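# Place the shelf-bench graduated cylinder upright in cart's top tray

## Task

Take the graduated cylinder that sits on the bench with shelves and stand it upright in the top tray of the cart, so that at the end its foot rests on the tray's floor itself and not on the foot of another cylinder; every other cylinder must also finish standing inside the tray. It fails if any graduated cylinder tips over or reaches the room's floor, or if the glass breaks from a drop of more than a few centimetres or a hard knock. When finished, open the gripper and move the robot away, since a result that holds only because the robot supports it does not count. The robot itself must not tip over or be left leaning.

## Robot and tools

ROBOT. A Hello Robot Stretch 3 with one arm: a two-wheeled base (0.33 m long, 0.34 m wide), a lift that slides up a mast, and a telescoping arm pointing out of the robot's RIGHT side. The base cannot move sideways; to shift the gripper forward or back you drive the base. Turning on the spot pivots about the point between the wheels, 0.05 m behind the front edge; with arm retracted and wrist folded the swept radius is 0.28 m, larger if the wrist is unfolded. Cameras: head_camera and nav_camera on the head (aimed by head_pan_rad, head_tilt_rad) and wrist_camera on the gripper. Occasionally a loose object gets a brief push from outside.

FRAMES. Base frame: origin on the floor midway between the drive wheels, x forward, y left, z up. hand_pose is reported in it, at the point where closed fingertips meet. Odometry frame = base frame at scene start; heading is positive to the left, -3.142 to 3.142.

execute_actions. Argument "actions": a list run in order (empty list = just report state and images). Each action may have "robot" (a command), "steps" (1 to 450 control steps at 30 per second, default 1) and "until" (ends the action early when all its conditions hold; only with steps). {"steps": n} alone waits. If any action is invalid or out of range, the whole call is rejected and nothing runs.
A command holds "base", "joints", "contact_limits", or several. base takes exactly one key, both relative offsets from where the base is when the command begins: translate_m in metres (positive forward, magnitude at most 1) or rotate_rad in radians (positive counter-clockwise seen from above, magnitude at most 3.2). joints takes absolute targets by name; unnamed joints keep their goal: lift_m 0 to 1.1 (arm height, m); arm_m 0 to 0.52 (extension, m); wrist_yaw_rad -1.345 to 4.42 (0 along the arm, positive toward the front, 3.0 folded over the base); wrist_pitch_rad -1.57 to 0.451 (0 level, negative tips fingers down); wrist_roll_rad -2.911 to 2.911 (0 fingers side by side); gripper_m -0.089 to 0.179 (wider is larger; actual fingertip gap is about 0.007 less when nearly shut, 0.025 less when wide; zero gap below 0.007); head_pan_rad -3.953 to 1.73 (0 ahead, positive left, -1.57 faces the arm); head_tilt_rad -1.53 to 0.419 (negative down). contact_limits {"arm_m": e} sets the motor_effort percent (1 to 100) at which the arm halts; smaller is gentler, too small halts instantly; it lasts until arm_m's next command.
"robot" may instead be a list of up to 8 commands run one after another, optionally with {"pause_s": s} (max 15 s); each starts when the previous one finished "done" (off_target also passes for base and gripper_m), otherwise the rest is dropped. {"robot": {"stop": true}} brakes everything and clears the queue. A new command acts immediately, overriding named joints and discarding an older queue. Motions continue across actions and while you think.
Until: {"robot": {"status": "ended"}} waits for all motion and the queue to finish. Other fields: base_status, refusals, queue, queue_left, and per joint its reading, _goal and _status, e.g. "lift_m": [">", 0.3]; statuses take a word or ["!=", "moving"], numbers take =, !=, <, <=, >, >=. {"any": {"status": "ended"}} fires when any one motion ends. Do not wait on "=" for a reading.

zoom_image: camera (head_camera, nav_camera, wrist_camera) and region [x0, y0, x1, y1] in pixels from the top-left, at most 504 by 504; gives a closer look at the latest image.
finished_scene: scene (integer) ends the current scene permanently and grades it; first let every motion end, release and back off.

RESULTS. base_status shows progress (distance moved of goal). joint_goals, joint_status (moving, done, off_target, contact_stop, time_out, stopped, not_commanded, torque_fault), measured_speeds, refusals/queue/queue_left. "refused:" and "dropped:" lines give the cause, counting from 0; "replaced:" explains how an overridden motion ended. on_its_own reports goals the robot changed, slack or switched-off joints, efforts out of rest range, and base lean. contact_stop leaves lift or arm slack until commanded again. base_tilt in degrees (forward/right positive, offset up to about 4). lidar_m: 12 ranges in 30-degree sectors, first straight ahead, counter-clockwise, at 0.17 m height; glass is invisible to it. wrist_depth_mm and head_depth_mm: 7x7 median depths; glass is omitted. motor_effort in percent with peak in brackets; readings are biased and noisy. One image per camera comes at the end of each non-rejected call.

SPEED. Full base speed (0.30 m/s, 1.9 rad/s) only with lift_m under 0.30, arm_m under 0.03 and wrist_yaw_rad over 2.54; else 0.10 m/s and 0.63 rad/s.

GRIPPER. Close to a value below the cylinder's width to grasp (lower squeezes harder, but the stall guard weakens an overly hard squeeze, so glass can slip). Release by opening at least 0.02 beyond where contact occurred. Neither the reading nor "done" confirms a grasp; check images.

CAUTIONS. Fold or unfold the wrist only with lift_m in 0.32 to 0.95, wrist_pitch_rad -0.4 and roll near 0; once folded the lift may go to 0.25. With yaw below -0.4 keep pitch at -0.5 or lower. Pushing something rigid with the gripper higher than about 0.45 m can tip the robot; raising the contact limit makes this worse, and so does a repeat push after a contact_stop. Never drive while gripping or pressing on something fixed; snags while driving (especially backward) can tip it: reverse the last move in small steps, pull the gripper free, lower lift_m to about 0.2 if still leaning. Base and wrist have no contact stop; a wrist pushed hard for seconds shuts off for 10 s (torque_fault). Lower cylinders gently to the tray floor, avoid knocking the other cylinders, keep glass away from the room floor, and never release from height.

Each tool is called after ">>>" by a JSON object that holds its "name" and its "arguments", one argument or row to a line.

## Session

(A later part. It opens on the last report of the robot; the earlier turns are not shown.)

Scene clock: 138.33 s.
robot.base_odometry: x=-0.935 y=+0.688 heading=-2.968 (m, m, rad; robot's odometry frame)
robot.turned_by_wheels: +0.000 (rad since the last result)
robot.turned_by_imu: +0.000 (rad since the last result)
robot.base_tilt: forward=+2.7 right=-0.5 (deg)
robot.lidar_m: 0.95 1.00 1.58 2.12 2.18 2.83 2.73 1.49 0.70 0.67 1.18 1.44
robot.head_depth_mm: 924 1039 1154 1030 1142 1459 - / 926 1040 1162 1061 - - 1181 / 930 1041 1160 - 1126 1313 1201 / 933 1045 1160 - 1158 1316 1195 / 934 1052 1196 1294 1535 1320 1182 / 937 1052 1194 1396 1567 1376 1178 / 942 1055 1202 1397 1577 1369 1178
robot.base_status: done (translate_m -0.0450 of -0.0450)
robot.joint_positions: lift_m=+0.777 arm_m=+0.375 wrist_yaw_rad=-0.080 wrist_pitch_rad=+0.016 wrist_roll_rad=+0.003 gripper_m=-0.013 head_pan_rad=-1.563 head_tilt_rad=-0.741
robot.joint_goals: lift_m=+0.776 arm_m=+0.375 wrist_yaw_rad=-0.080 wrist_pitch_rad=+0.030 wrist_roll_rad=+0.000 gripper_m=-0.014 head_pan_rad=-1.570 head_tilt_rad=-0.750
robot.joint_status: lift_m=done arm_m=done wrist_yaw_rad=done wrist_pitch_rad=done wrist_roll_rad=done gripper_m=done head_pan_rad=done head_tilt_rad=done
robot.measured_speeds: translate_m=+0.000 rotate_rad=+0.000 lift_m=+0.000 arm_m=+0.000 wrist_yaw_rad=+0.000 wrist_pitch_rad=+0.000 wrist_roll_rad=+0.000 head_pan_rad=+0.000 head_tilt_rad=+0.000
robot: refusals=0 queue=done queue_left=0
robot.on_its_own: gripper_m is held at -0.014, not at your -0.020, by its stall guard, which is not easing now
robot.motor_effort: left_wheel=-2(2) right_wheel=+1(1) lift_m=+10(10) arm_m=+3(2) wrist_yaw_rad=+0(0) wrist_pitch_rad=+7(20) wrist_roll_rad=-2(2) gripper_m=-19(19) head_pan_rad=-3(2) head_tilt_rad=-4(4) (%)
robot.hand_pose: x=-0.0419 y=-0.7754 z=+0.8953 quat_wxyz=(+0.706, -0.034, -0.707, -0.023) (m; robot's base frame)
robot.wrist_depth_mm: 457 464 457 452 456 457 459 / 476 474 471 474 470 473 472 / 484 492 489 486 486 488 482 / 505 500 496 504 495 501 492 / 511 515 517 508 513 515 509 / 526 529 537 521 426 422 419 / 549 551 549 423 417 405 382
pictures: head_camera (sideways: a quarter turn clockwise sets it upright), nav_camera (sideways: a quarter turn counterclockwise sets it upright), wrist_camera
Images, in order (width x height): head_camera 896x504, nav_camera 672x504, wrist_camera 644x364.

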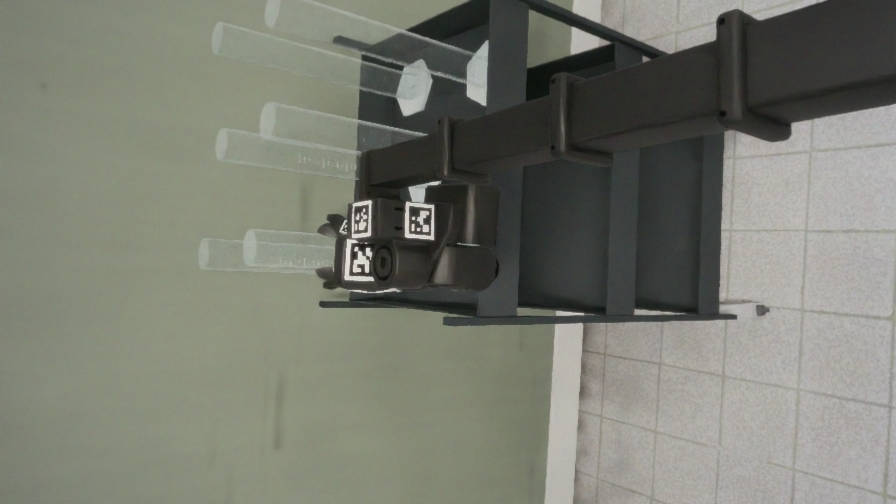

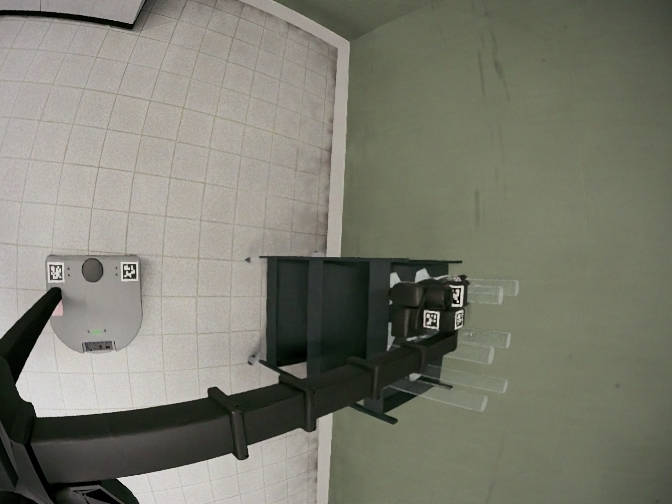

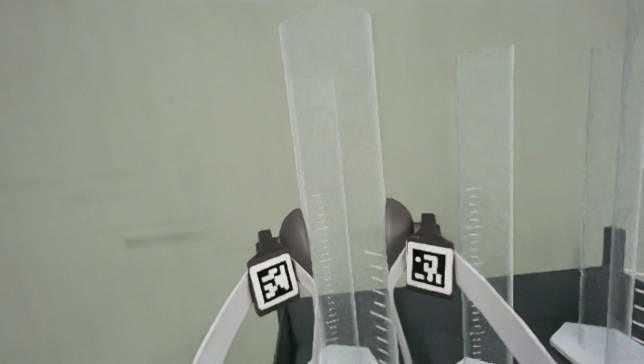

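Down. Release and retract.

>>> {"name": "execute_actions", "arguments": {
  "actions": [
    {"robot":[{"joints":{"gripper_m":0.09}},{"joints":{"arm_m":0.0}}],"steps":450,"until":{"robot":{"status":"ended"}}}
  ]
}}

Scene clock: 145.20 s.
robot.base_odometry: x=-0.935 y=+0.688 heading=-2.968 (m, m, rad; robot's odometry frame)
robot.turned_by_wheels: +0.000 (rad since the last result)
robot.turned_by_imu: +0.001 (rad since the last result)
robot.base_tilt: forward=+2.8 right=-0.4 (deg)
robot.lidar_m: 0.94 1.00 1.58 2.12 2.18 2.83 2.72 1.49 0.70 0.67 1.18 1.43
robot.head_depth_mm: 925 1038 1155 1029 1140 1390 1283 / 929 1039 1160 1029 1133 1297 - / 931 1044 1143 1020 1047 1322 - / 933 1047 1143 1008 1157 - - / 937 1051 1192 1292 1560 1345 1186 / 939 1053 1199 1389 1571 1379 1184 / 939 1053 1198 1396 1580 1364 1172
robot.base_status: done (translate_m -0.0450 of -0.0450)
robot.joint_positions: lift_m=+0.777 arm_m=+0.000 wrist_yaw_rad=-0.080 wrist_pitch_rad=+0.011 wrist_roll_rad=+0.003 gripper_m=+0.090 head_pan_rad=-1.563 head_tilt_rad=-0.741
robot.joint_goals: lift_m=+0.776 arm_m=+0.000 wrist_yaw_rad=-0.080 wrist_pitch_rad=+0.030 wrist_roll_rad=+0.000 gripper_m=+0.090 head_pan_rad=-1.570 head_tilt_rad=-0.750
robot.joint_status: lift_m=done arm_m=done wrist_yaw_rad=done wrist_pitch_rad=done wrist_roll_rad=done gripper_m=done head_pan_rad=done head_tilt_rad=done
robot.measured_speeds: translate_m=+0.000 rotate_rad=+0.000 lift_m=+0.000 arm_m=+0.000 wrist_yaw_rad=+0.000 wrist_pitch_rad=+0.000 wrist_roll_rad=+0.000 head_pan_rad=+0.000 head_tilt_rad=+0.000
robot: refusals=0 queue=done queue_left=0
robot.motor_effort: left_wheel=-2(2) right_wheel=+1(1) lift_m=+11(11) arm_m=-4(4) wrist_yaw_rad=+0(0) wrist_pitch_rad=+9(9) wrist_roll_rad=-2(2) gripper_m=+0(78) head_pan_rad=-2(3) head_tilt_rad=-4(4) (%)
robot.hand_pose: x=-0.0419 y=-0.4010 z=+0.8939 quat_wxyz=(+0.706, -0.032, -0.707, -0.025) (m; robot's base frame)
robot.wrist_depth_mm: 822 784 791 802 788 793 790 / 818 812 815 815 824 832 819 / 820 844 863 840 829 855 835 / 875 876 869 893 881 880 862 / 911 899 892 772 786 653 873 / 939 930 - 470 468 468 912 / 977 964 955 783 791 821 934
pictures: head_camera (sideways: a quarter turn clockwise sets it upright), nav_camera (sideways: a quarter turn counterclockwise sets it upright), wrist_camera
Images, in order (width x height): head_camera 896x504, nav_camera 672x504, wrist_camera 644x364.

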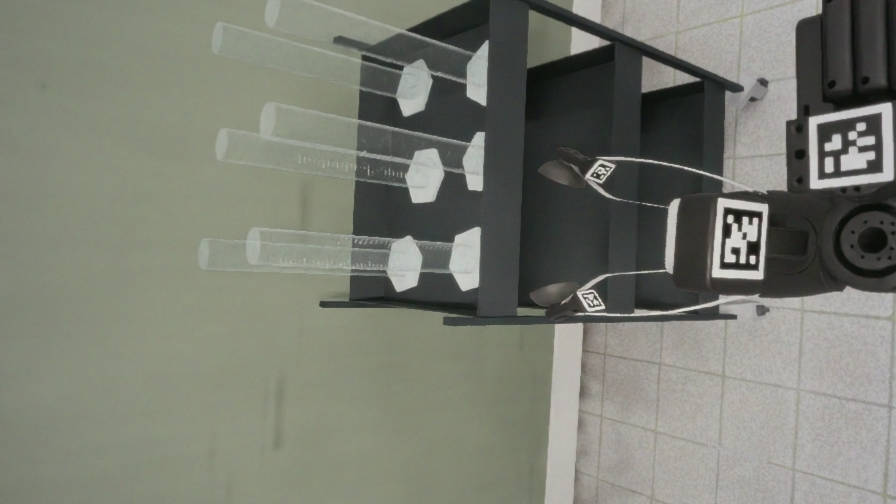

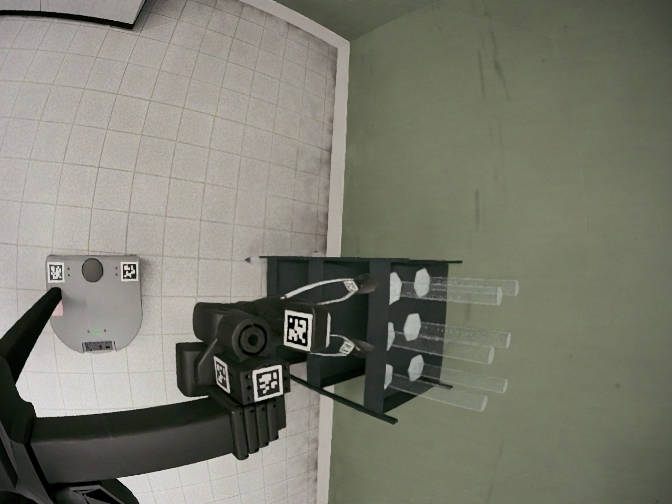

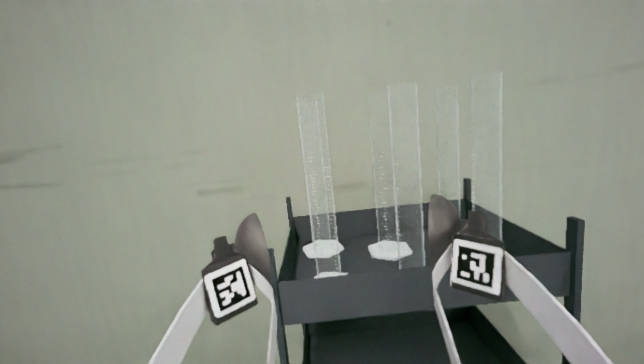

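>>> {"name": "finished_scene", "arguments": {
  "scene": 1
}}

The scene is finished: the task was done.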